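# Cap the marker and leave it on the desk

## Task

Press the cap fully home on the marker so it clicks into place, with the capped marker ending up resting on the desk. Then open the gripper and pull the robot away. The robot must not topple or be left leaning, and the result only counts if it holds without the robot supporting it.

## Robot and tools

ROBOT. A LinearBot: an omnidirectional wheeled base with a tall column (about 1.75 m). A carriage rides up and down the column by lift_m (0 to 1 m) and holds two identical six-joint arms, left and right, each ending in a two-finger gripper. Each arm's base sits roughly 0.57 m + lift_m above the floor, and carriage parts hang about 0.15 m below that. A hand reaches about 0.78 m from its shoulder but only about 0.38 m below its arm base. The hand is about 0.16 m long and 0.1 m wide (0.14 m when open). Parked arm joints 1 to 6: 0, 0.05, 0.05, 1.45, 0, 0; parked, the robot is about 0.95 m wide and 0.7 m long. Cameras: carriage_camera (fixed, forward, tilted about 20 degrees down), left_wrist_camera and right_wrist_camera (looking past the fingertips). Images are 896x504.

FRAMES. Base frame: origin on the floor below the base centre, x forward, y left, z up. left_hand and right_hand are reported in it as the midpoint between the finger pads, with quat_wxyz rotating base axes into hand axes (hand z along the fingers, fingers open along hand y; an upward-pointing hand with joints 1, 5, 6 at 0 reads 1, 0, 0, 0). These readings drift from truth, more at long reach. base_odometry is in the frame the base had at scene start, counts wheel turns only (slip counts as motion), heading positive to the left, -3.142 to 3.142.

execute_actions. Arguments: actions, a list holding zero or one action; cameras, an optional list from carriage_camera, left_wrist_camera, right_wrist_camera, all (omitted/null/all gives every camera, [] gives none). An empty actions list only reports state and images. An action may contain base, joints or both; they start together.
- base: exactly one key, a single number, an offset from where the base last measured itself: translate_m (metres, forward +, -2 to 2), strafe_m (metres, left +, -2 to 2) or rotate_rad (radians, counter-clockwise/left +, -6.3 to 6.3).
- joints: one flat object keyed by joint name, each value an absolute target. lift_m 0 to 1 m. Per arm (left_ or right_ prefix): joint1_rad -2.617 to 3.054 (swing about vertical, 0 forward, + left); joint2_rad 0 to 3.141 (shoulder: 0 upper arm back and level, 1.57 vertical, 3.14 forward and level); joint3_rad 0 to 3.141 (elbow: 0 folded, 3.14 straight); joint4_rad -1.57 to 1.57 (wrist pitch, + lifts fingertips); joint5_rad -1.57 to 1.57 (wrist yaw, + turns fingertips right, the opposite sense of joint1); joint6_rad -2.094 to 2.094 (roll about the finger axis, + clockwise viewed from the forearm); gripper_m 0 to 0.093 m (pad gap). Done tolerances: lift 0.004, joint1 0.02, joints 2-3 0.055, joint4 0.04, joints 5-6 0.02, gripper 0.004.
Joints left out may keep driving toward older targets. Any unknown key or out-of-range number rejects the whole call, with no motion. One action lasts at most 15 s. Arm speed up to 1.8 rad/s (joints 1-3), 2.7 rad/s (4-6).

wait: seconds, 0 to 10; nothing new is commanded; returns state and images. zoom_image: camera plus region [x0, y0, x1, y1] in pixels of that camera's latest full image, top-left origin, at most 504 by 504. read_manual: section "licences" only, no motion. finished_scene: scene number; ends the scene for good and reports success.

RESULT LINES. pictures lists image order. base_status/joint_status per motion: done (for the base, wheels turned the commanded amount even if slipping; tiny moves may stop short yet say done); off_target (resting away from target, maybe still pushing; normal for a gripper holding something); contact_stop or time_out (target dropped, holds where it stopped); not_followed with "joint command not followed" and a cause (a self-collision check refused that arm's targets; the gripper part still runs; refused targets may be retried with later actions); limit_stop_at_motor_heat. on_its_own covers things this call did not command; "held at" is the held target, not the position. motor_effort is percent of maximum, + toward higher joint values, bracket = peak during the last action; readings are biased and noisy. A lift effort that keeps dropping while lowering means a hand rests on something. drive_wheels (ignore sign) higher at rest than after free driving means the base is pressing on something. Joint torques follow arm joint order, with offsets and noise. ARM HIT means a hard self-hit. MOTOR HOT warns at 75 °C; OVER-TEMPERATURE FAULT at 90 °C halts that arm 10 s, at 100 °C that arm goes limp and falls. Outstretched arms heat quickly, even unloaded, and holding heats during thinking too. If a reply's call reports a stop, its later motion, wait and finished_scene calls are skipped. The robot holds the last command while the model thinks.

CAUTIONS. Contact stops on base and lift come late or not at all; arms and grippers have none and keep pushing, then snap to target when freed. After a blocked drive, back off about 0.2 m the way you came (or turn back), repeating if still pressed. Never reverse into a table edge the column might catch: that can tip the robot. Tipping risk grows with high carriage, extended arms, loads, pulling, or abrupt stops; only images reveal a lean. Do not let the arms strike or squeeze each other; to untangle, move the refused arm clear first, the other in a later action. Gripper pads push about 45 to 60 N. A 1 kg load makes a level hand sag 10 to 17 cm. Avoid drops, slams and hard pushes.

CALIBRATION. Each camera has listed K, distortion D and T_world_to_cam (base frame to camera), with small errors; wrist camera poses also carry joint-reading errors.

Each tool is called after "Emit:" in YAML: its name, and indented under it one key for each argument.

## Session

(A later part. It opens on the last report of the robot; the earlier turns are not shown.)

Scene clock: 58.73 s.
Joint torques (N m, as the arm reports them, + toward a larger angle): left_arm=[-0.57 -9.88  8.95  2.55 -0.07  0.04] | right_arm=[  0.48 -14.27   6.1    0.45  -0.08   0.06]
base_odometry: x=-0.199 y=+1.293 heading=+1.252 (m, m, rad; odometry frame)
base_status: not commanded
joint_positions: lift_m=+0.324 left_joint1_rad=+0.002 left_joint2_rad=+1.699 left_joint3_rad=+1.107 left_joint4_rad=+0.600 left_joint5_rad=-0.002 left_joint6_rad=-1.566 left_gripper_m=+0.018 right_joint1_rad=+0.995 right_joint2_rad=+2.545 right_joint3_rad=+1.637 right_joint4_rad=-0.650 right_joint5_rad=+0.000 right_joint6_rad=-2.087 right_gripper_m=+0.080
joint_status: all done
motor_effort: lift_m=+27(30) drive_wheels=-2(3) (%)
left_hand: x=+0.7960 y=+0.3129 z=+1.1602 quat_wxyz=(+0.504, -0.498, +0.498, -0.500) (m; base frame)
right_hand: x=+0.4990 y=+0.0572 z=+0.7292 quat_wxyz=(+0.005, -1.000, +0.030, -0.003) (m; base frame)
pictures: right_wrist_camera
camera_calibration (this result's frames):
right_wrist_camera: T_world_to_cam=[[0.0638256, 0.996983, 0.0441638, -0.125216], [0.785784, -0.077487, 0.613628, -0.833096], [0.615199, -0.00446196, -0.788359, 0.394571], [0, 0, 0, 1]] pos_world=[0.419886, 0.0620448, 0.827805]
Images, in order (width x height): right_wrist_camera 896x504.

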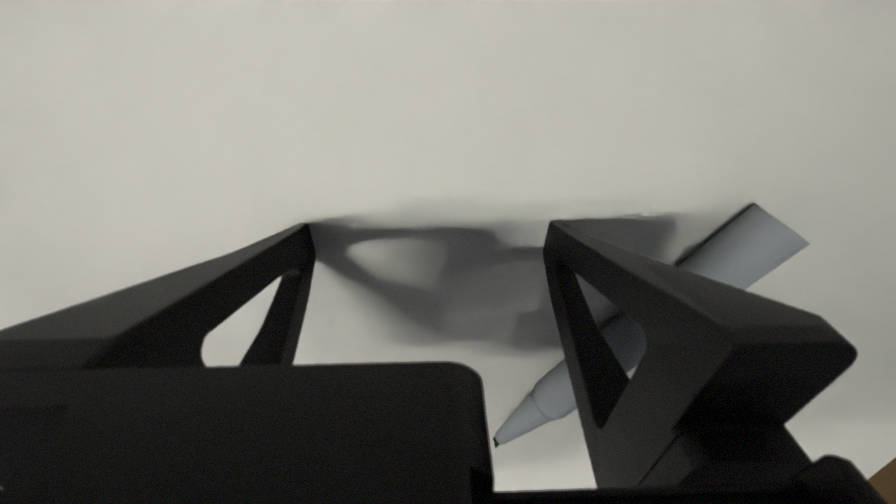

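Emit:
execute_actions:
  actions:
    - {"joints":{"lift_m":0.39}}
  cameras: []

Emit:
execute_actions:
  actions:
    - {"base":{"strafe_m":0.095},"joints":{"right_joint1_rad":0.96,"right_joint6_rad":-1.59,"right_joint2_rad":2.58,"right_joint4_rad":-0.63}}
  cameras: ["right_wrist_camera","carriage_camera"]

Scene clock: 62.13 s.
Joint torques (N m, as the arm reports them, + toward a larger angle): left_arm=[-0.62 -9.76  9.    2.46 -0.05  0.01] | right_arm=[  0.5  -14.78   6.1    0.43  -0.07   0.07]
base_odometry: x=-0.199 y=+1.293 heading=+1.252 (m, m, rad; odometry frame)
base_status: not commanded
joint_positions: lift_m=+0.390 left_joint1_rad=+0.002 left_joint2_rad=+1.697 left_joint3_rad=+1.107 left_joint4_rad=+0.608 left_joint5_rad=-0.002 left_joint6_rad=-1.566 left_gripper_m=+0.018 right_joint1_rad=+0.995 right_joint2_rad=+2.551 right_joint3_rad=+1.637 right_joint4_rad=-0.650 right_joint5_rad=+0.000 right_joint6_rad=-2.087 right_gripper_m=+0.080
joint_status: all done
motor_effort: lift_m=+33(40) drive_wheels=+2(3) (%)
left_hand: x=+0.7957 y=+0.3129 z=+1.2285 quat_wxyz=(+0.507, -0.496, +0.495, -0.502) (m; base frame)
right_hand: x=+0.4984 y=+0.0562 z=+0.7926 quat_wxyz=(+0.003, -1.000, +0.030, -0.002) (m; base frame)
pictures: none
No camera images: the call's "cameras" was empty. Leave "cameras" out to get every camera's image.

Scene clock: 63.70 s.
Joint torques (N m, as the arm reports them, + toward a larger angle): left_arm=[-0.51 -9.88  8.81  2.44 -0.1   0.01] | right_arm=[  0.38 -12.8    6.16   0.61  -0.07   0.13]
base_odometry: x=-0.289 y=+1.323 heading=+1.252 (m, m, rad; odometry frame)
base_status: done
joint_positions: lift_m=+0.390 left_joint1_rad=+0.001 left_joint2_rad=+1.697 left_joint3_rad=+1.107 left_joint4_rad=+0.607 left_joint5_rad=-0.002 left_joint6_rad=-1.566 left_gripper_m=+0.018 right_joint1_rad=+0.957 right_joint2_rad=+2.551 right_joint3_rad=+1.637 right_joint4_rad=-0.637 right_joint5_rad=+0.000 right_joint6_rad=-1.595 right_gripper_m=+0.080
joint_status: all done
motor_effort: lift_m=+33(33) drive_wheels=-2(11) (%)
left_hand: x=+0.7957 y=+0.3122 z=+1.2284 quat_wxyz=(+0.506, -0.495, +0.496, -0.503) (m; base frame)
right_hand: x=+0.5137 y=+0.0496 z=+0.7926 quat_wxyz=(+0.010, -0.957, +0.291, -0.003) (m; base frame)
pictures: carriage_camera, right_wrist_camera
camera_calibration (this result's frames):
carriage_camera: T_world_to_cam=[[0.0198054, -0.999667, 0.0165363, -0.0264491], [-0.358609, -0.0225418, -0.933216, 1.33005], [0.933278, 0.0125526, -0.358936, 0.309467], [0, 0, 0, 1]] pos_world=[0.188675, -0.000343101, 1.35274]
right_wrist_camera: T_world_to_cam=[[0.558258, 0.827932, 0.0536388, -0.374486], [0.638864, -0.470221, 0.608888, -0.785453], [0.52934, -0.305649, -0.791441, 0.496957], [0, 0, 0, 1]] pos_world=[0.447799, 0.0926064, 0.891652]
Images, in order (width x height): carriage_camera 896x504, right_wrist_camera 896x504.

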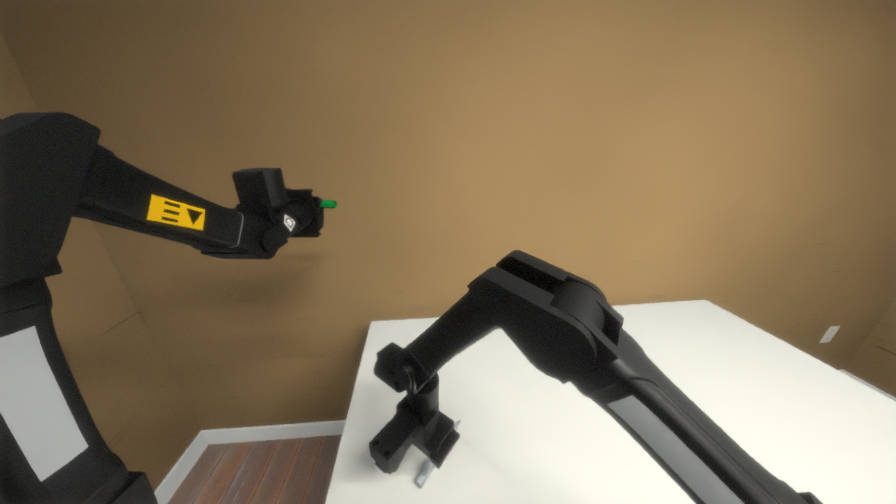

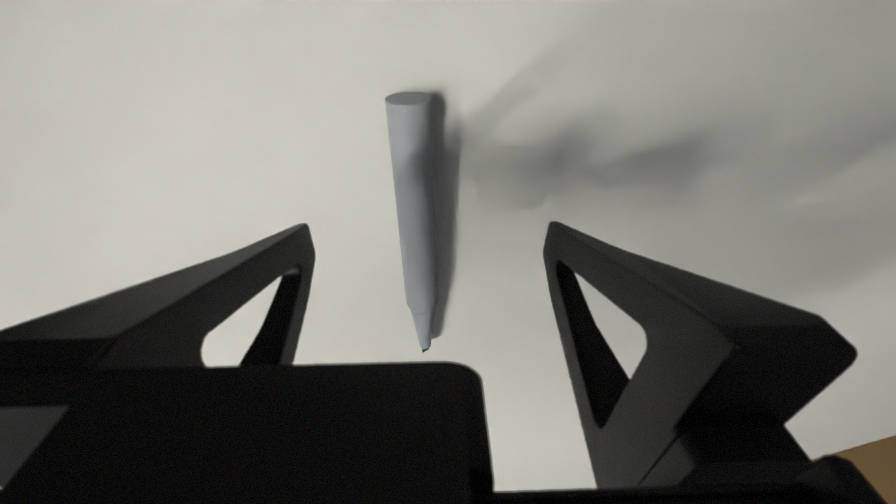

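Emit:
execute_actions:
  actions:
    - {"joints":{"lift_m":0.333}}
  cameras: ["right_wrist_camera"]

Scene clock: 65.43 s.
Joint torques (N m, as the arm reports them, + toward a larger angle): left_arm=[-0.5  -9.91  8.88  2.55 -0.07  0.02] | right_arm=[  0.31 -14.14   6.01   0.52  -0.07   0.14]
base_odometry: x=-0.289 y=+1.323 heading=+1.252 (m, m, rad; odometry frame)
base_status: not commanded
joint_positions: lift_m=+0.333 left_joint1_rad=+0.001 left_joint2_rad=+1.698 left_joint3_rad=+1.107 left_joint4_rad=+0.598 left_joint5_rad=-0.002 left_joint6_rad=-1.566 left_gripper_m=+0.018 right_joint1_rad=+0.957 right_joint2_rad=+2.566 right_joint3_rad=+1.637 right_joint4_rad=-0.629 right_joint5_rad=+0.000 right_joint6_rad=-1.595 right_gripper_m=+0.080
joint_status: all done
motor_effort: lift_m=+28(29) drive_wheels=-2(2) (%)
left_hand: x=+0.7959 y=+0.3122 z=+1.1691 quat_wxyz=(+0.504, -0.498, +0.499, -0.500) (m; base frame)
right_hand: x=+0.5126 y=+0.0478 z=+0.7297 quat_wxyz=(+0.006, -0.957, +0.291, -0.002) (m; base frame)
pictures: right_wrist_camera
camera_calibration (this result's frames):
right_wrist_camera: T_world_to_cam=[[0.558466, 0.82825, 0.0460126, -0.363586], [0.641347, -0.466292, 0.609299, -0.748945], [0.526107, -0.310763, -0.791604, 0.449197], [0, 0, 0, 1]] pos_world=[0.447059, 0.0915072, 0.828647]
Images, in order (width x height): right_wrist_camera 896x504.

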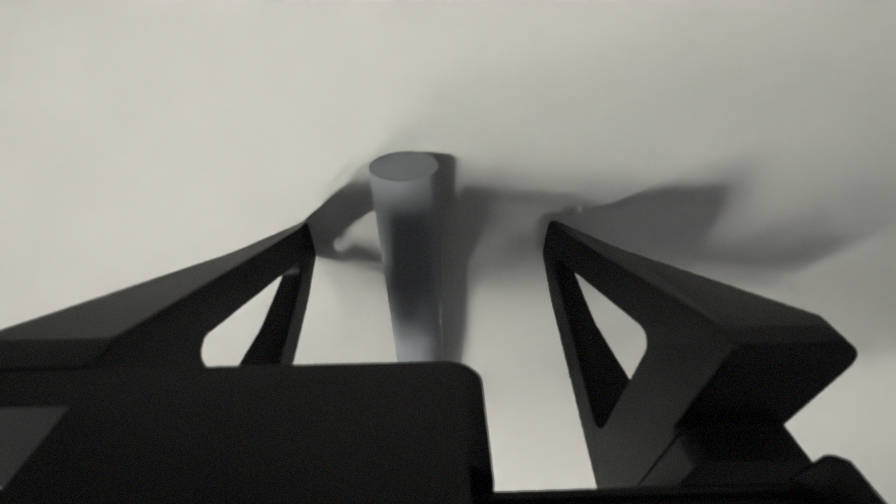

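Emit:
execute_actions:
  actions:
    - {"joints":{"right_gripper_m":0.01}}
  cameras: ["right_wrist_camera"]

Emit:
execute_actions:
  actions:
    - {"joints":{"lift_m":0.45,"right_gripper_m":0}}
  cameras: []

Emit:
execute_actions:
  actions:
    - {"joints":{"right_joint1_rad":0.65,"right_joint2_rad":1.7,"right_joint3_rad":1.1,"right_joint4_rad":0.6,"right_joint5_rad":0.65,"right_joint6_rad":1.57}}
  cameras: []

Emit:
execute_actions:
  actions:
    - {"joints":{"left_joint1_rad":-0.65,"left_joint5_rad":-0.65}}

Scene clock: 68.03 s.
Joint torques (N m, as the arm reports them, + toward a larger angle): left_arm=[-0.67 -9.84  8.97  2.56 -0.08  0.04] | right_arm=[  0.27 -14.14   6.04   0.5   -0.08   0.13]
base_odometry: x=-0.289 y=+1.323 heading=+1.252 (m, m, rad; odometry frame)
base_status: not commanded
joint_positions: lift_m=+0.333 left_joint1_rad=+0.001 left_joint2_rad=+1.698 left_joint3_rad=+1.107 left_joint4_rad=+0.598 left_joint5_rad=-0.002 left_joint6_rad=-1.566 left_gripper_m=+0.018 right_joint1_rad=+0.957 right_joint2_rad=+2.566 right_joint3_rad=+1.637 right_joint4_rad=-0.629 right_joint5_rad=+0.000 right_joint6_rad=-1.594 right_gripper_m=+0.017
joint_status: right_gripper_m off_target (ended at +0.017, target +0.010)
motor_effort: lift_m=+27(28) drive_wheels=+1(1) (%)
left_hand: x=+0.7959 y=+0.3122 z=+1.1691 quat_wxyz=(+0.504, -0.498, +0.499, -0.500) (m; base frame)
right_hand: x=+0.5126 y=+0.0478 z=+0.7297 quat_wxyz=(+0.006, -0.957, +0.291, -0.002) (m; base frame)
pictures: right_wrist_camera
camera_calibration (this result's frames):
right_wrist_camera: T_world_to_cam=[[0.558782, 0.828037, 0.0460127, -0.363738], [0.641172, -0.466538, 0.609295, -0.74884], [0.525986, -0.310962, -0.791607, 0.449271], [0, 0, 0, 1]] pos_world=[0.447076, 0.091532, 0.828647]
Images, in order (width x height): right_wrist_camera 896x504.

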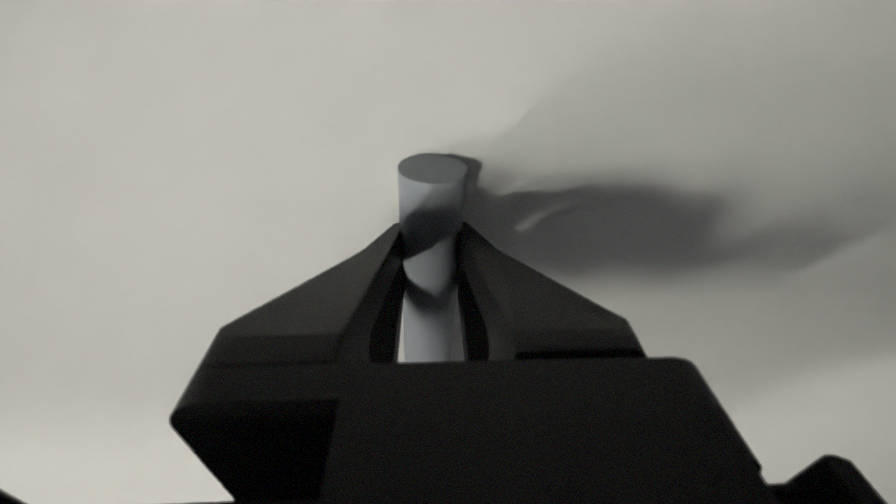

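Scene clock: 69.03 s.
Joint torques (N m, as the arm reports them, + toward a larger angle): left_arm=[-0.54 -9.92  8.95  2.46 -0.09  0.03] | right_arm=[  0.21 -14.74   6.11   0.46  -0.08   0.13]
base_odometry: x=-0.289 y=+1.323 heading=+1.252 (m, m, rad; odometry frame)
base_status: not commanded
joint_positions: lift_m=+0.450 left_joint1_rad=+0.001 left_joint2_rad=+1.697 left_joint3_rad=+1.107 left_joint4_rad=+0.607 left_joint5_rad=-0.002 left_joint6_rad=-1.566 left_gripper_m=+0.018 right_joint1_rad=+0.957 right_joint2_rad=+2.574 right_joint3_rad=+1.637 right_joint4_rad=-0.629 right_joint5_rad=+0.000 right_joint6_rad=-1.594 right_gripper_m=+0.017
joint_status: right_gripper_m off_target (ended at +0.017, target +0.000); the others done
motor_effort: lift_m=+33(39) drive_wheels=+1(1) (%)
left_hand: x=+0.7957 y=+0.3122 z=+1.2884 quat_wxyz=(+0.506, -0.495, +0.496, -0.503) (m; base frame)
right_hand: x=+0.5114 y=+0.0463 z=+0.8431 quat_wxyz=(+0.003, -0.957, +0.291, -0.001) (m; base frame)
pictures: none
No camera images: the call's "cameras" was empty. Leave "cameras" out to get every camera's image.

Scene clock: 71.40 s.
Joint torques (N m, as the arm reports them, + toward a larger angle): left_arm=[-0.52 -9.71  8.95  2.45 -0.08  0.02] | right_arm=[ 0.53 -9.57  7.62  2.44  0.1   0.07]
base_odometry: x=-0.289 y=+1.323 heading=+1.252 (m, m, rad; odometry frame)
base_status: not commanded
joint_positions: lift_m=+0.450 left_joint1_rad=+0.001 left_joint2_rad=+1.697 left_joint3_rad=+1.107 left_joint4_rad=+0.607 left_joint5_rad=-0.002 left_joint6_rad=-1.566 left_gripper_m=+0.018 right_joint1_rad=+0.644 right_joint2_rad=+1.694 right_joint3_rad=+1.119 right_joint4_rad=+0.601 right_joint5_rad=+0.642 right_joint6_rad=+1.563 right_gripper_m=+0.017
joint_status: all done
motor_effort: lift_m=+33(33) drive_wheels=+1(1) (%)
left_hand: x=+0.7957 y=+0.3122 z=+1.2884 quat_wxyz=(+0.506, -0.495, +0.496, -0.503) (m; base frame)
right_hand: x=+0.7232 y=-0.0922 z=+1.2932 quat_wxyz=(+0.503, +0.497, +0.493, +0.507) (m; base frame)
pictures: none
No camera images: the call's "cameras" was empty. Leave "cameras" out to get every camera's image.

Scene clock: 72.60 s.
Joint torques (N m, as the arm reports them, + toward a larger angle): left_arm=[-0.41 -9.54  8.59  2.19 -0.2   0.03] | right_arm=[ 0.65 -9.6   7.63  2.44  0.09  0.08]
base_odometry: x=-0.289 y=+1.323 heading=+1.252 (m, m, rad; odometry frame)
base_status: not commanded
joint_positions: lift_m=+0.450 left_joint1_rad=-0.650 left_joint2_rad=+1.697 left_joint3_rad=+1.107 left_joint4_rad=+0.607 left_joint5_rad=-0.642 left_joint6_rad=-1.566 left_gripper_m=+0.018 right_joint1_rad=+0.644 right_joint2_rad=+1.694 right_joint3_rad=+1.119 right_joint4_rad=+0.601 right_joint5_rad=+0.642 right_joint6_rad=+1.563 right_gripper_m=+0.017
joint_status: all done
motor_effort: lift_m=+33(33) drive_wheels=+1(1) (%)
left_hand: x=+0.7214 y=+0.0893 z=+1.2878 quat_wxyz=(+0.500, -0.496, +0.497, -0.507) (m; base frame)
right_hand: x=+0.7232 y=-0.0922 z=+1.2932 quat_wxyz=(+0.503, +0.497, +0.493, +0.507) (m; base frame)
pictures: carriage_camera, left_wrist_camera, right_wrist_camera
camera_calibration (this result's frames):
carriage_camera: T_world_to_cam=[[0.0198054, -0.999667, 0.0165363, -0.0274415], [-0.358609, -0.0225418, -0.933216, 1.38606], [0.933278, 0.0125526, -0.358936, 0.331009], [0, 0, 0, 1]] pos_world=[0.188675, -0.000343101, 1.41276]
left_wrist_camera: T_world_to_cam=[[0.024295, 0.0288801, 0.999288, -1.30246], [-0.544009, -0.838243, 0.0374519, 0.430015], [0.838728, -0.544531, -0.00465407, -0.428108], [0, 0, 0, 1]] pos_world=[0.624641, 0.164955, 1.28343]
right_wrist_camera: T_world_to_cam=[[-0.0130542, 0.0115081, -0.999849, 1.29936], [-0.610758, 0.791633, 0.0170857, 0.494725], [0.79171, 0.610889, -0.00330545, -0.385528], [0, 0, 0, 1]] pos_world=[0.624345, -0.171079, 1.28943]
Images, in order (width x height): carriage_camera 896x504, left_wrist_camera 896x504, right_wrist_camera 896x504.

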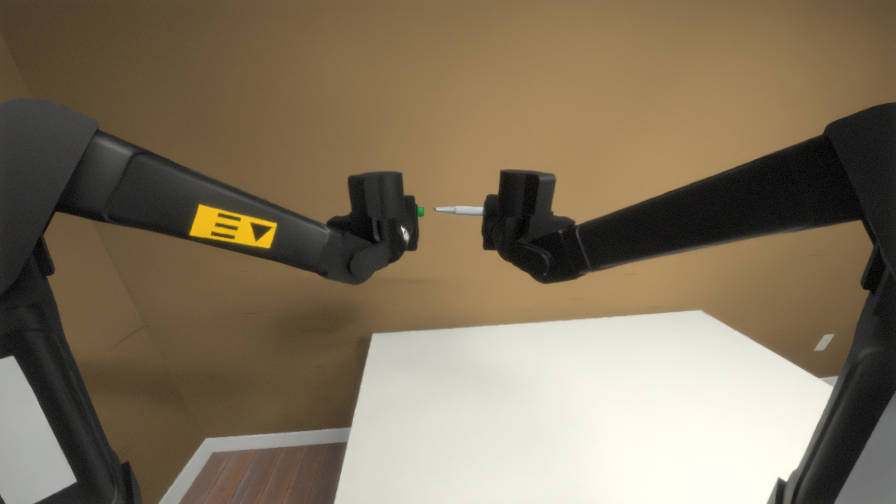

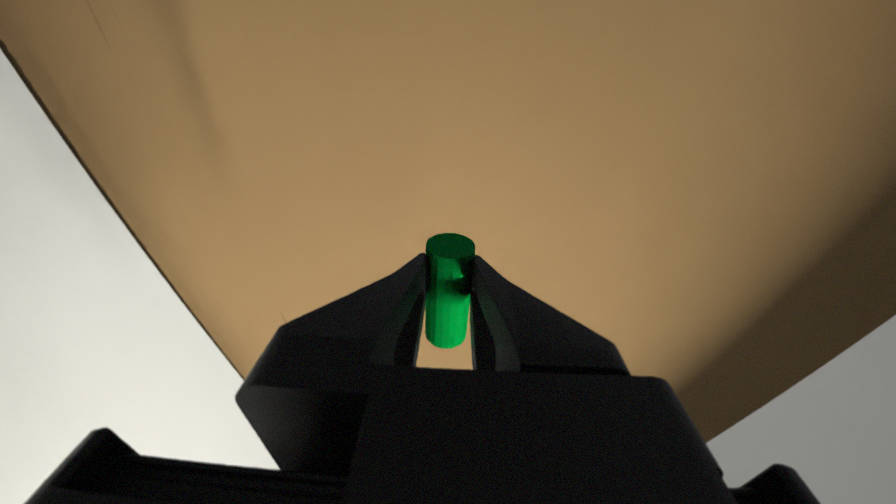

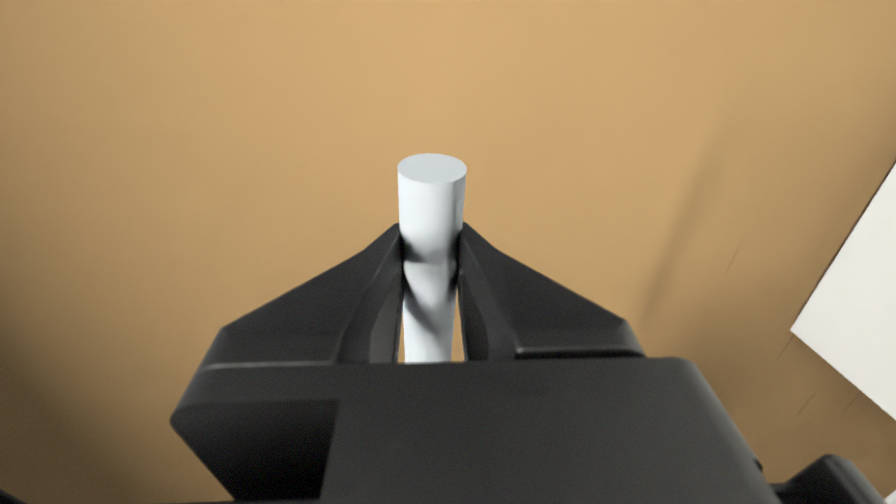

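Emit:
execute_actions:
  actions:
    - {"joints":{"left_joint1_rad":-0.685,"left_joint5_rad":-0.69,"right_joint1_rad":0.685,"right_joint5_rad":0.69,"right_joint6_rad":1.53}}
  cameras: ["carriage_camera","left_wrist_camera"]

Emit:
zoom_image:
  camera: "carriage_camera"
  region: [400,180,500,240]

Scene clock: 77.90 s.
Joint torques (N m, as the arm reports them, + toward a larger angle): left_arm=[-0.86 -9.57  8.8   2.16 -0.15  0.04] | right_arm=[ 0.33 -9.54  7.53  2.41  0.1   0.01]
base_odometry: x=-0.289 y=+1.323 heading=+1.252 (m, m, rad; odometry frame)
base_status: not commanded
joint_positions: lift_m=+0.450 left_joint1_rad=-0.680 left_joint2_rad=+1.697 left_joint3_rad=+1.107 left_joint4_rad=+0.607 left_joint5_rad=-0.684 left_joint6_rad=-1.566 left_gripper_m=+0.018 right_joint1_rad=+0.683 right_joint2_rad=+1.694 right_joint3_rad=+1.119 right_joint4_rad=+0.601 right_joint5_rad=+0.682 right_joint6_rad=+1.531 right_gripper_m=+0.017
joint_status: all done
motor_effort: lift_m=+33(33) drive_wheels=+1(1) (%)
left_hand: x=+0.7148 y=+0.0831 z=+1.2877 quat_wxyz=(+0.503, -0.499, +0.494, -0.504) (m; base frame)
right_hand: x=+0.7143 y=-0.0808 z=+1.2931 quat_wxyz=(+0.510, +0.489, +0.501, +0.499) (m; base frame)
pictures: carriage_camera, left_wrist_camera
camera_calibration (this result's frames):
carriage_camera: T_world_to_cam=[[0.0198054, -0.999667, 0.0165363, -0.0274415], [-0.358609, -0.0225418, -0.933216, 1.38606], [0.933278, 0.0125526, -0.358936, 0.331009], [0, 0, 0, 1]] pos_world=[0.188675, -0.000343101, 1.41276]
left_wrist_camera: T_world_to_cam=[[0.0243657, 0.0297704, 0.99926, -1.30213], [-0.533079, -0.845203, 0.0381792, 0.413071], [0.845714, -0.533615, -0.00472402, -0.431755], [0, 0, 0, 1]] pos_world=[0.617068, 0.157503, 1.28336]
Images, in order (width x height): carriage_camera 896x504, left_wrist_camera 896x504.

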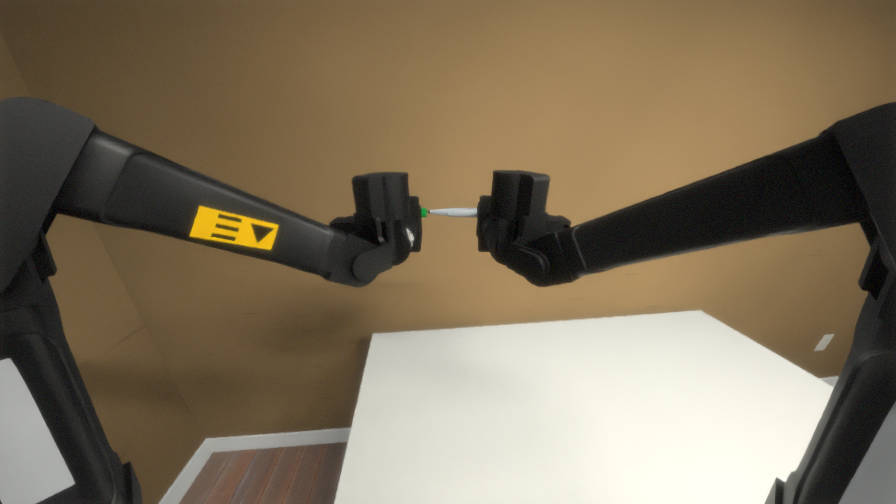

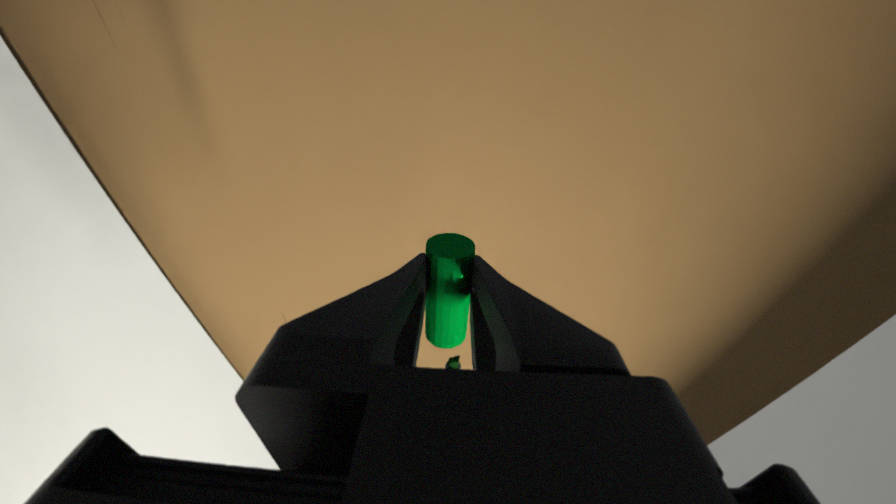

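Region (400, 180, 500, 240) of carriage_camera's 896x504 image, scaled by 5.040, with more detail than that image has; it fills the top 302 rows of this view, and the rest is white.

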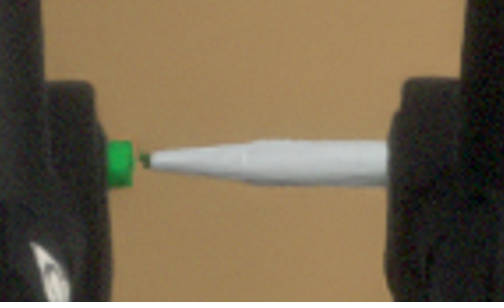

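Emit:
execute_actions:
  actions:
    - {"joints":{"right_joint1_rad":0.65,"right_joint5_rad":0.655,"right_joint6_rad":1.505}}
  cameras: []

Emit:
execute_actions:
  actions:
    - {"joints":{"left_joint1_rad":-0.71,"left_joint5_rad":-0.715}}
  cameras: ["carriage_camera","left_wrist_camera"]

Emit:
zoom_image:
  camera: "carriage_camera"
  region: [400,180,500,240]

Scene clock: 82.13 s.
Joint torques (N m, as the arm reports them, + toward a larger angle): left_arm=[-0.75 -9.47  8.5   2.17 -0.15  0.03] | right_arm=[-0.15 -9.55  7.63  2.41 -0.05  0.01]
base_odometry: x=-0.289 y=+1.323 heading=+1.252 (m, m, rad; odometry frame)
base_status: not commanded
joint_positions: lift_m=+0.450 left_joint1_rad=-0.680 left_joint2_rad=+1.697 left_joint3_rad=+1.107 left_joint4_rad=+0.607 left_joint5_rad=-0.684 left_joint6_rad=-1.566 left_gripper_m=+0.018 right_joint1_rad=+0.653 right_joint2_rad=+1.694 right_joint3_rad=+1.119 right_joint4_rad=+0.601 right_joint5_rad=+0.658 right_joint6_rad=+1.508 right_gripper_m=+0.017
joint_status: all done
motor_effort: lift_m=+33(33) drive_wheels=+1(1) (%)
left_hand: x=+0.7148 y=+0.0831 z=+1.2877 quat_wxyz=(+0.503, -0.499, +0.494, -0.504) (m; base frame)
right_hand: x=+0.7212 y=-0.0908 z=+1.2931 quat_wxyz=(+0.518, +0.485, +0.505, +0.492) (m; base frame)
pictures: none
No camera images: the call's "cameras" was empty. Leave "cameras" out to get every camera's image.

Scene clock: 82.63 s.
Joint torques (N m, as the arm reports them, + toward a larger angle): left_arm=[-0.82 -9.63  8.63  2.2  -0.15  0.03] | right_arm=[-0.27 -9.58  7.62  2.44 -0.05 -0.01]
base_odometry: x=-0.289 y=+1.323 heading=+1.252 (m, m, rad; odometry frame)
base_status: not commanded
joint_positions: lift_m=+0.450 left_joint1_rad=-0.704 left_joint2_rad=+1.697 left_joint3_rad=+1.107 left_joint4_rad=+0.607 left_joint5_rad=-0.709 left_joint6_rad=-1.566 left_gripper_m=+0.018 right_joint1_rad=+0.653 right_joint2_rad=+1.694 right_joint3_rad=+1.119 right_joint4_rad=+0.601 right_joint5_rad=+0.658 right_joint6_rad=+1.508 right_gripper_m=+0.017
joint_status: all done
motor_effort: lift_m=+32(33) drive_wheels=+1(1) (%)
left_hand: x=+0.7092 y=+0.0765 z=+1.2877 quat_wxyz=(+0.503, -0.500, +0.494, -0.504) (m; base frame)
right_hand: x=+0.7212 y=-0.0908 z=+1.2931 quat_wxyz=(+0.518, +0.485, +0.505, +0.492) (m; base frame)
pictures: carriage_camera, left_wrist_camera
camera_calibration (this result's frames):
carriage_camera: T_world_to_cam=[[0.0198054, -0.999667, 0.0165363, -0.0274415], [-0.358609, -0.0225418, -0.933216, 1.38606], [0.933278, 0.0125526, -0.358936, 0.331009], [0, 0, 0, 1]] pos_world=[0.188675, -0.000343101, 1.41276]
left_wrist_camera: T_world_to_cam=[[0.0246087, 0.0301328, 0.999243, -1.30193], [-0.532104, -0.845798, 0.0386099, 0.403363], [0.846321, -0.532652, -0.0047802, -0.430955], [0, 0, 0, 1]] pos_world=[0.611397, 0.150846, 1.28331]
Images, in order (width x height): carriage_camera 896x504, left_wrist_camera 896x504.

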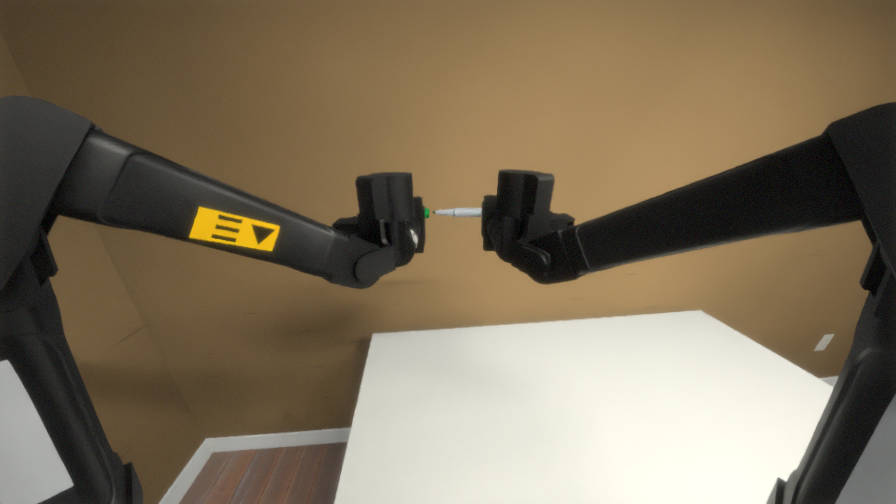

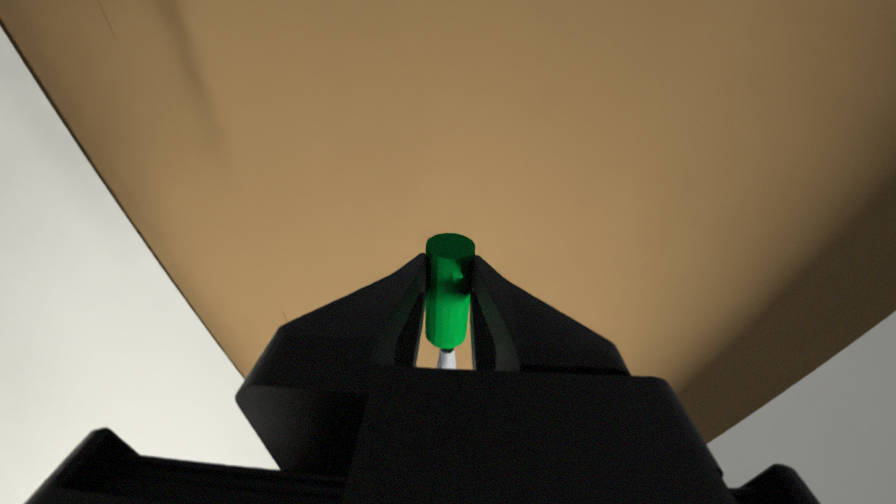

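Region (400, 180, 500, 240) of carriage_camera's 896x504 image, scaled by 5.040, with more detail than that image has; it fills the top 302 rows of this view, and the rest is white.

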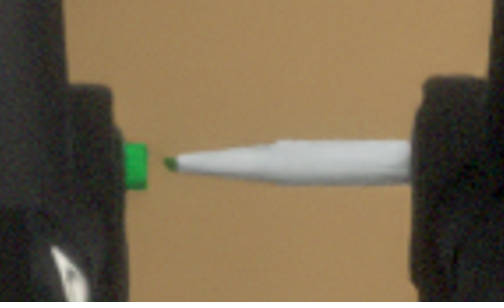

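Emit:
execute_actions:
  actions:
    - {"joints":{"left_joint1_rad":-0.74,"left_joint5_rad":-0.745,"right_joint1_rad":0.69,"right_joint5_rad":0.70}}
  cameras: ["left_wrist_camera"]

Emit:
execute_actions:
  actions:
    - {"joints":{"left_joint1_rad":-0.78,"left_joint5_rad":-0.785,"right_joint1_rad":0.733,"right_joint5_rad":0.743}}

Emit:
zoom_image:
  camera: "carriage_camera"
  region: [400,180,500,240]

Scene clock: 85.63 s.
Joint torques (N m, as the arm reports them, + toward a larger angle): left_arm=[-0.74 -9.57  8.68  2.14 -0.15  0.01] | right_arm=[ 0.22 -9.56  7.6   2.41  0.06 -0.01]
base_odometry: x=-0.289 y=+1.323 heading=+1.252 (m, m, rad; odometry frame)
base_status: not commanded
joint_positions: lift_m=+0.450 left_joint1_rad=-0.736 left_joint2_rad=+1.697 left_joint3_rad=+1.107 left_joint4_rad=+0.607 left_joint5_rad=-0.740 left_joint6_rad=-1.566 left_gripper_m=+0.018 right_joint1_rad=+0.687 right_joint2_rad=+1.694 right_joint3_rad=+1.119 right_joint4_rad=+0.601 right_joint5_rad=+0.694 right_joint6_rad=+1.508 right_gripper_m=+0.017
joint_status: all done
motor_effort: lift_m=+33(32) drive_wheels=+1(1) (%)
left_hand: x=+0.7015 y=+0.0676 z=+1.2876 quat_wxyz=(+0.502, -0.500, +0.494, -0.504) (m; base frame)
right_hand: x=+0.7134 y=-0.0811 z=+1.2930 quat_wxyz=(+0.518, +0.485, +0.505, +0.491) (m; base frame)
pictures: left_wrist_camera
camera_calibration (this result's frames):
left_wrist_camera: T_world_to_cam=[[0.0249951, 0.0305052, 0.999222, -1.30168], [-0.533062, -0.84517, 0.0391364, 0.391634], [0.845707, -0.533626, -0.00486394, -0.428618], [0, 0, 0, 1]] pos_world=[0.603786, 0.141984, 1.28326]
Images, in order (width x height): left_wrist_camera 896x504.

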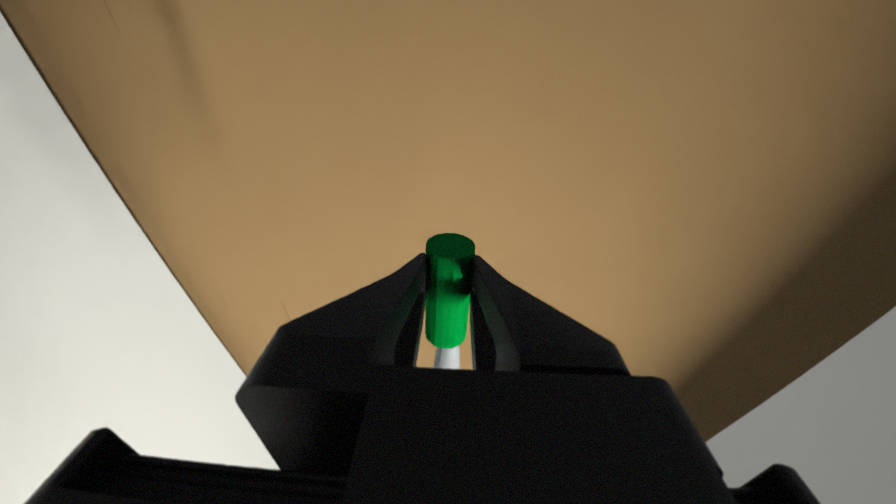

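Scene clock: 86.20 s.
Joint torques (N m, as the arm reports them, + toward a larger angle): left_arm=[-0.74 -9.34  8.61  2.09 -0.13  0.01] | right_arm=[ 0.1  -9.51  7.58  2.38  0.1   0.02]
base_odometry: x=-0.289 y=+1.323 heading=+1.252 (m, m, rad; odometry frame)
base_status: not commanded
joint_positions: lift_m=+0.450 left_joint1_rad=-0.776 left_joint2_rad=+1.697 left_joint3_rad=+1.107 left_joint4_rad=+0.607 left_joint5_rad=-0.780 left_joint6_rad=-1.566 left_gripper_m=+0.018 right_joint1_rad=+0.732 right_joint2_rad=+1.694 right_joint3_rad=+1.119 right_joint4_rad=+0.601 right_joint5_rad=+0.736 right_joint6_rad=+1.507 right_gripper_m=+0.017
joint_status: all done
motor_effort: lift_m=+33(33) drive_wheels=+1(1) (%)
left_hand: x=+0.6914 y=+0.0567 z=+1.2875 quat_wxyz=(+0.502, -0.500, +0.494, -0.504) (m; base frame)
right_hand: x=+0.7027 y=-0.0682 z=+1.2929 quat_wxyz=(+0.517, +0.484, +0.506, +0.492) (m; base frame)
pictures: carriage_camera, left_wrist_camera, right_wrist_camera
camera_calibration (this result's frames):
carriage_camera: T_world_to_cam=[[0.0198054, -0.999667, 0.0165363, -0.0274415], [-0.358609, -0.0225418, -0.933216, 1.38606], [0.933278, 0.0125526, -0.358936, 0.331009], [0, 0, 0, 1]] pos_world=[0.188675, -0.000343101, 1.41276]
left_wrist_camera: T_world_to_cam=[[0.0254884, 0.0309837, 0.999195, -1.30135], [-0.533693, -0.844741, 0.0398082, 0.376631], [0.845294, -0.534278, -0.00499525, -0.425369], [0, 0, 0, 1]] pos_world=[0.593737, 0.131211, 1.28318]
right_wrist_camera: T_world_to_cam=[[-0.0147228, -0.0433862, -0.99895, 1.29482], [-0.605972, 0.795074, -0.0256005, 0.515219], [0.79535, 0.604958, -0.0379965, -0.34213], [0, 0, 0, 1]] pos_world=[0.603384, -0.146486, 1.29365]
Images, in order (width x height): carriage_camera 896x504, left_wrist_camera 896x504, right_wrist_camera 896x504.

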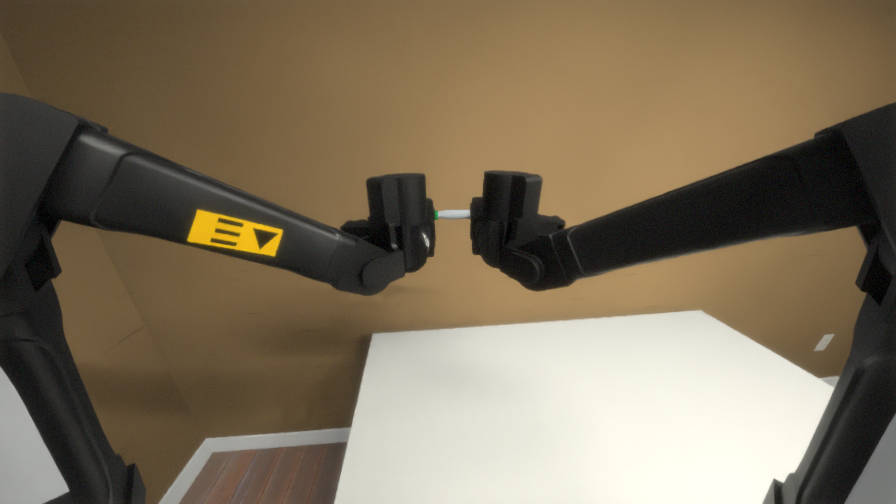

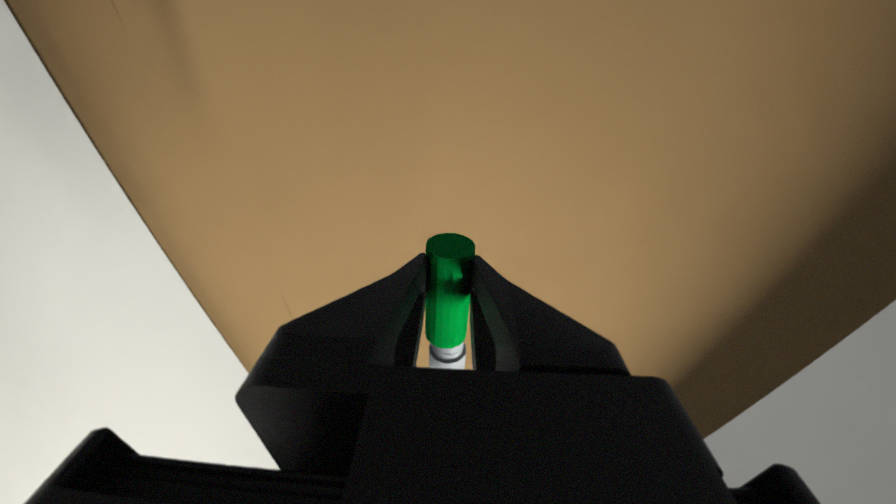

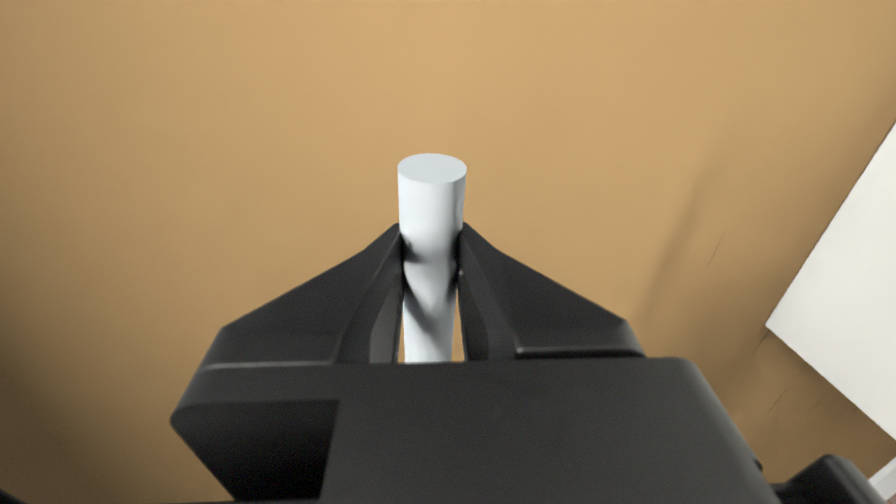

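Region (400, 180, 500, 240) of carriage_camera's 896x504 image, scaled by 5.040, with more detail than that image has; it fills the top 302 rows of this view, and the rest is white.

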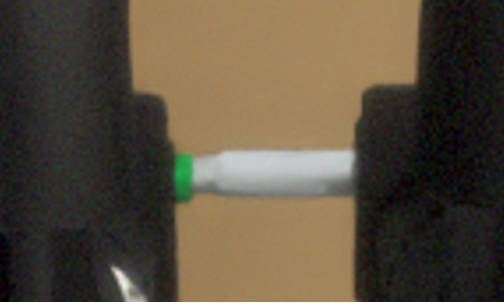

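Emit:
execute_actions:
  actions:
    - {"joints":{"left_joint1_rad":-0.82,"left_joint5_rad":-0.76,"right_joint1_rad":0.773,"right_joint5_rad":0.715}}
  cameras: ["left_wrist_camera"]

Emit:
execute_actions:
  actions:
    - {"joints":{"left_joint1_rad":-0.86,"left_joint5_rad":-0.67,"right_joint1_rad":0.813,"right_joint5_rad":0.625}}

Emit:
zoom_image:
  camera: "left_wrist_camera"
  region: [400,300,500,380]

Scene clock: 89.67 s.
Joint torques (N m, as the arm reports them, + toward a larger angle): left_arm=[-1.9  -9.49  8.57  2.12  0.25  0.04] | right_arm=[ 1.87 -9.5   7.76  2.39 -0.33  0.02]
base_odometry: x=-0.289 y=+1.323 heading=+1.252 (m, m, rad; odometry frame)
base_status: not commanded
joint_positions: lift_m=+0.450 left_joint1_rad=-0.796 left_joint2_rad=+1.697 left_joint3_rad=+1.107 left_joint4_rad=+0.608 left_joint5_rad=-0.794 left_joint6_rad=-1.568 left_gripper_m=+0.018 right_joint1_rad=+0.751 right_joint2_rad=+1.694 right_joint3_rad=+1.117 right_joint4_rad=+0.600 right_joint5_rad=+0.744 right_joint6_rad=+1.505 right_gripper_m=+0.017
joint_status: left_joint1_rad off_target (ended at -0.796, target -0.820); left_joint5_rad off_target (ended at -0.794, target -0.760); right_joint1_rad off_target (ended at +0.751, target +0.773); right_joint5_rad off_target (ended at +0.744, target +0.715)
motor_effort: lift_m=+33(33) drive_wheels=+1(1) (%)
left_hand: x=+0.6864 y=+0.0508 z=+1.2876 quat_wxyz=(+0.500, -0.499, +0.495, -0.506) (m; base frame)
right_hand: x=+0.6980 y=-0.0615 z=+1.2916 quat_wxyz=(+0.515, +0.481, +0.510, +0.493) (m; base frame)
pictures: left_wrist_camera
camera_calibration (this result's frames):
left_wrist_camera: T_world_to_cam=[[0.0255622, 0.032434, 0.999147, -1.30114], [-0.538215, -0.841805, 0.0410961, 0.370245], [0.84242, -0.538806, -0.00406188, -0.423295], [0, 0, 0, 1]] pos_world=[0.589124, 0.125801, 1.2831]
Images, in order (width x height): left_wrist_camera 896x504.

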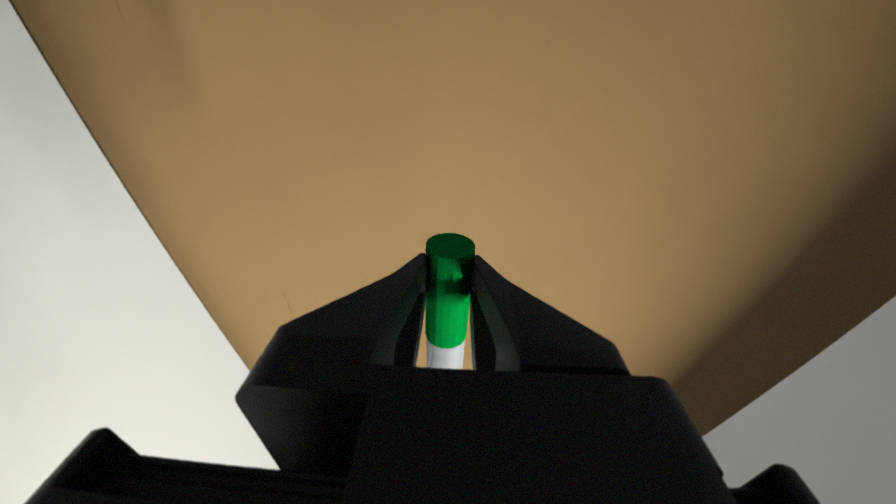

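Scene clock: 90.30 s.
Joint torques (N m, as the arm reports them, + toward a larger angle): left_arm=[-4.08 -9.42  8.63  2.11  1.25  0.05] | right_arm=[ 4.59 -9.52  7.73  2.38 -1.37  0.02]
base_odometry: x=-0.289 y=+1.323 heading=+1.252 (m, m, rad; odometry frame)
base_status: not commanded
joint_positions: lift_m=+0.450 left_joint1_rad=-0.802 left_joint2_rad=+1.697 left_joint3_rad=+1.107 left_joint4_rad=+0.608 left_joint5_rad=-0.806 left_joint6_rad=-1.568 left_gripper_m=+0.018 right_joint1_rad=+0.758 right_joint2_rad=+1.694 right_joint3_rad=+1.117 right_joint4_rad=+0.600 right_joint5_rad=+0.749 right_joint6_rad=+1.505 right_gripper_m=+0.017
joint_status: left_joint1_rad off_target (ended at -0.802, target -0.860); left_joint5_rad off_target (ended at -0.805, target -0.670); right_joint1_rad off_target (ended at +0.758, target +0.813); right_joint5_rad off_target (ended at +0.749, target +0.625)
motor_effort: lift_m=+33(33) drive_wheels=+1(1) (%)
left_hand: x=+0.6847 y=+0.0501 z=+1.2876 quat_wxyz=(+0.502, -0.500, +0.494, -0.505) (m; base frame)
right_hand: x=+0.6963 y=-0.0594 z=+1.2916 quat_wxyz=(+0.515, +0.481, +0.510, +0.493) (m; base frame)
pictures: carriage_camera, left_wrist_camera, right_wrist_camera
camera_calibration (this result's frames):
carriage_camera: T_world_to_cam=[[0.0198054, -0.999667, 0.0165363, -0.0274415], [-0.358609, -0.0225418, -0.933216, 1.38606], [0.933278, 0.0125526, -0.358936, 0.331009], [0, 0, 0, 1]] pos_world=[0.188675, -0.000343101, 1.41276]
left_wrist_camera: T_world_to_cam=[[0.0255377, 0.0327159, 0.999138, -1.30104], [-0.533706, -0.844661, 0.041299, 0.365515], [0.845284, -0.534301, -0.00411002, -0.424386], [0, 0, 0, 1]] pos_world=[0.58703, 0.124551, 1.28308]
right_wrist_camera: T_world_to_cam=[[-0.0169021, -0.0471956, -0.998743, 1.29477], [-0.615685, 0.787537, -0.0267955, 0.512116], [0.787811, 0.614458, -0.0423686, -0.330902], [0, 0, 0, 1]] pos_world=[0.597875, -0.138877, 1.29285]
Images, in order (width x height): carriage_camera 896x504, left_wrist_camera 896x504, right_wrist_camera 896x504.

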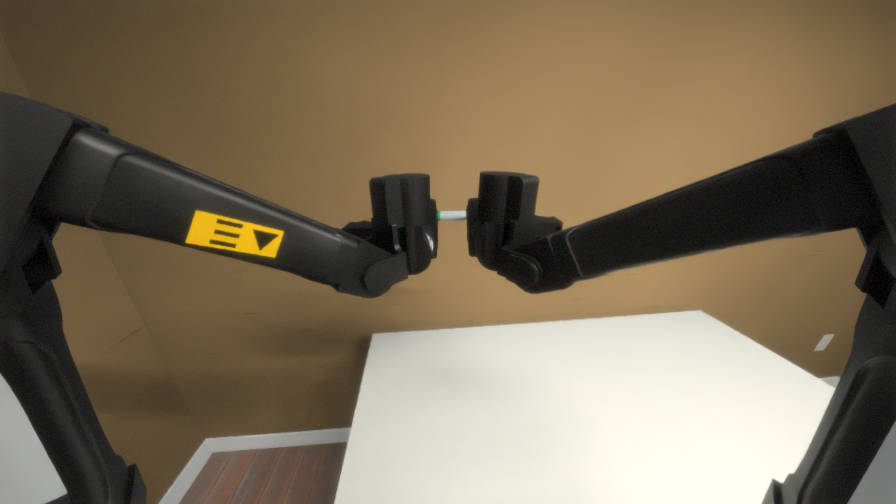

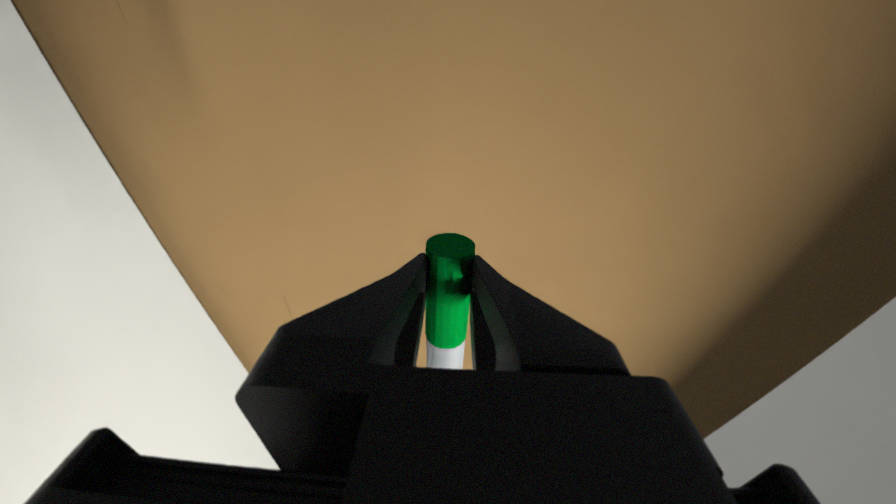

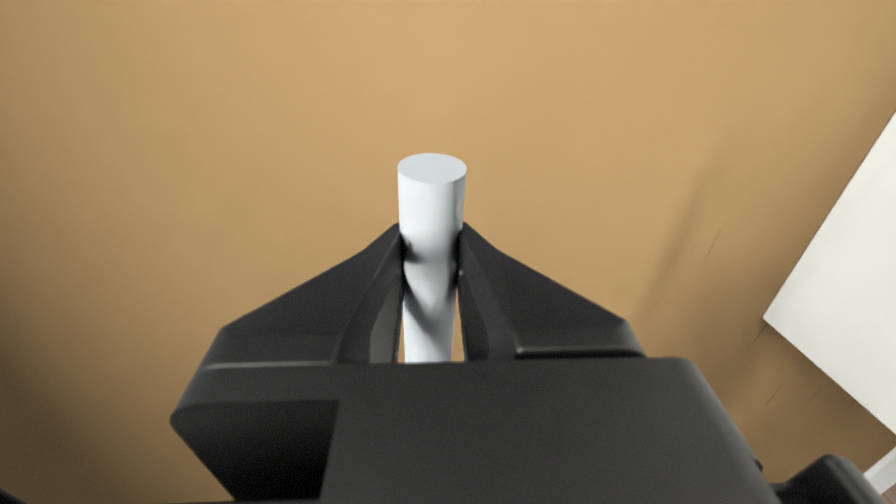

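Region (400, 300, 500, 380) of left_wrist_camera's 896x504 image, scaled by 5.040, with more detail than that image has; it fills the top 403 rows of this view, and the rest is white.

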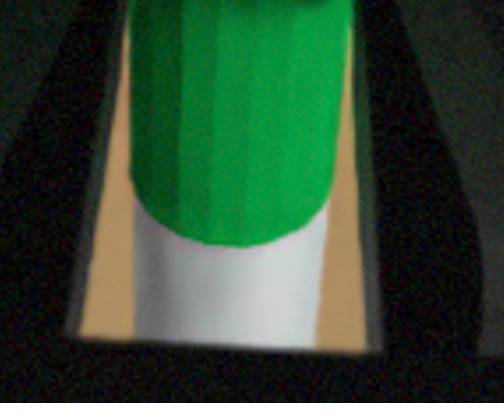

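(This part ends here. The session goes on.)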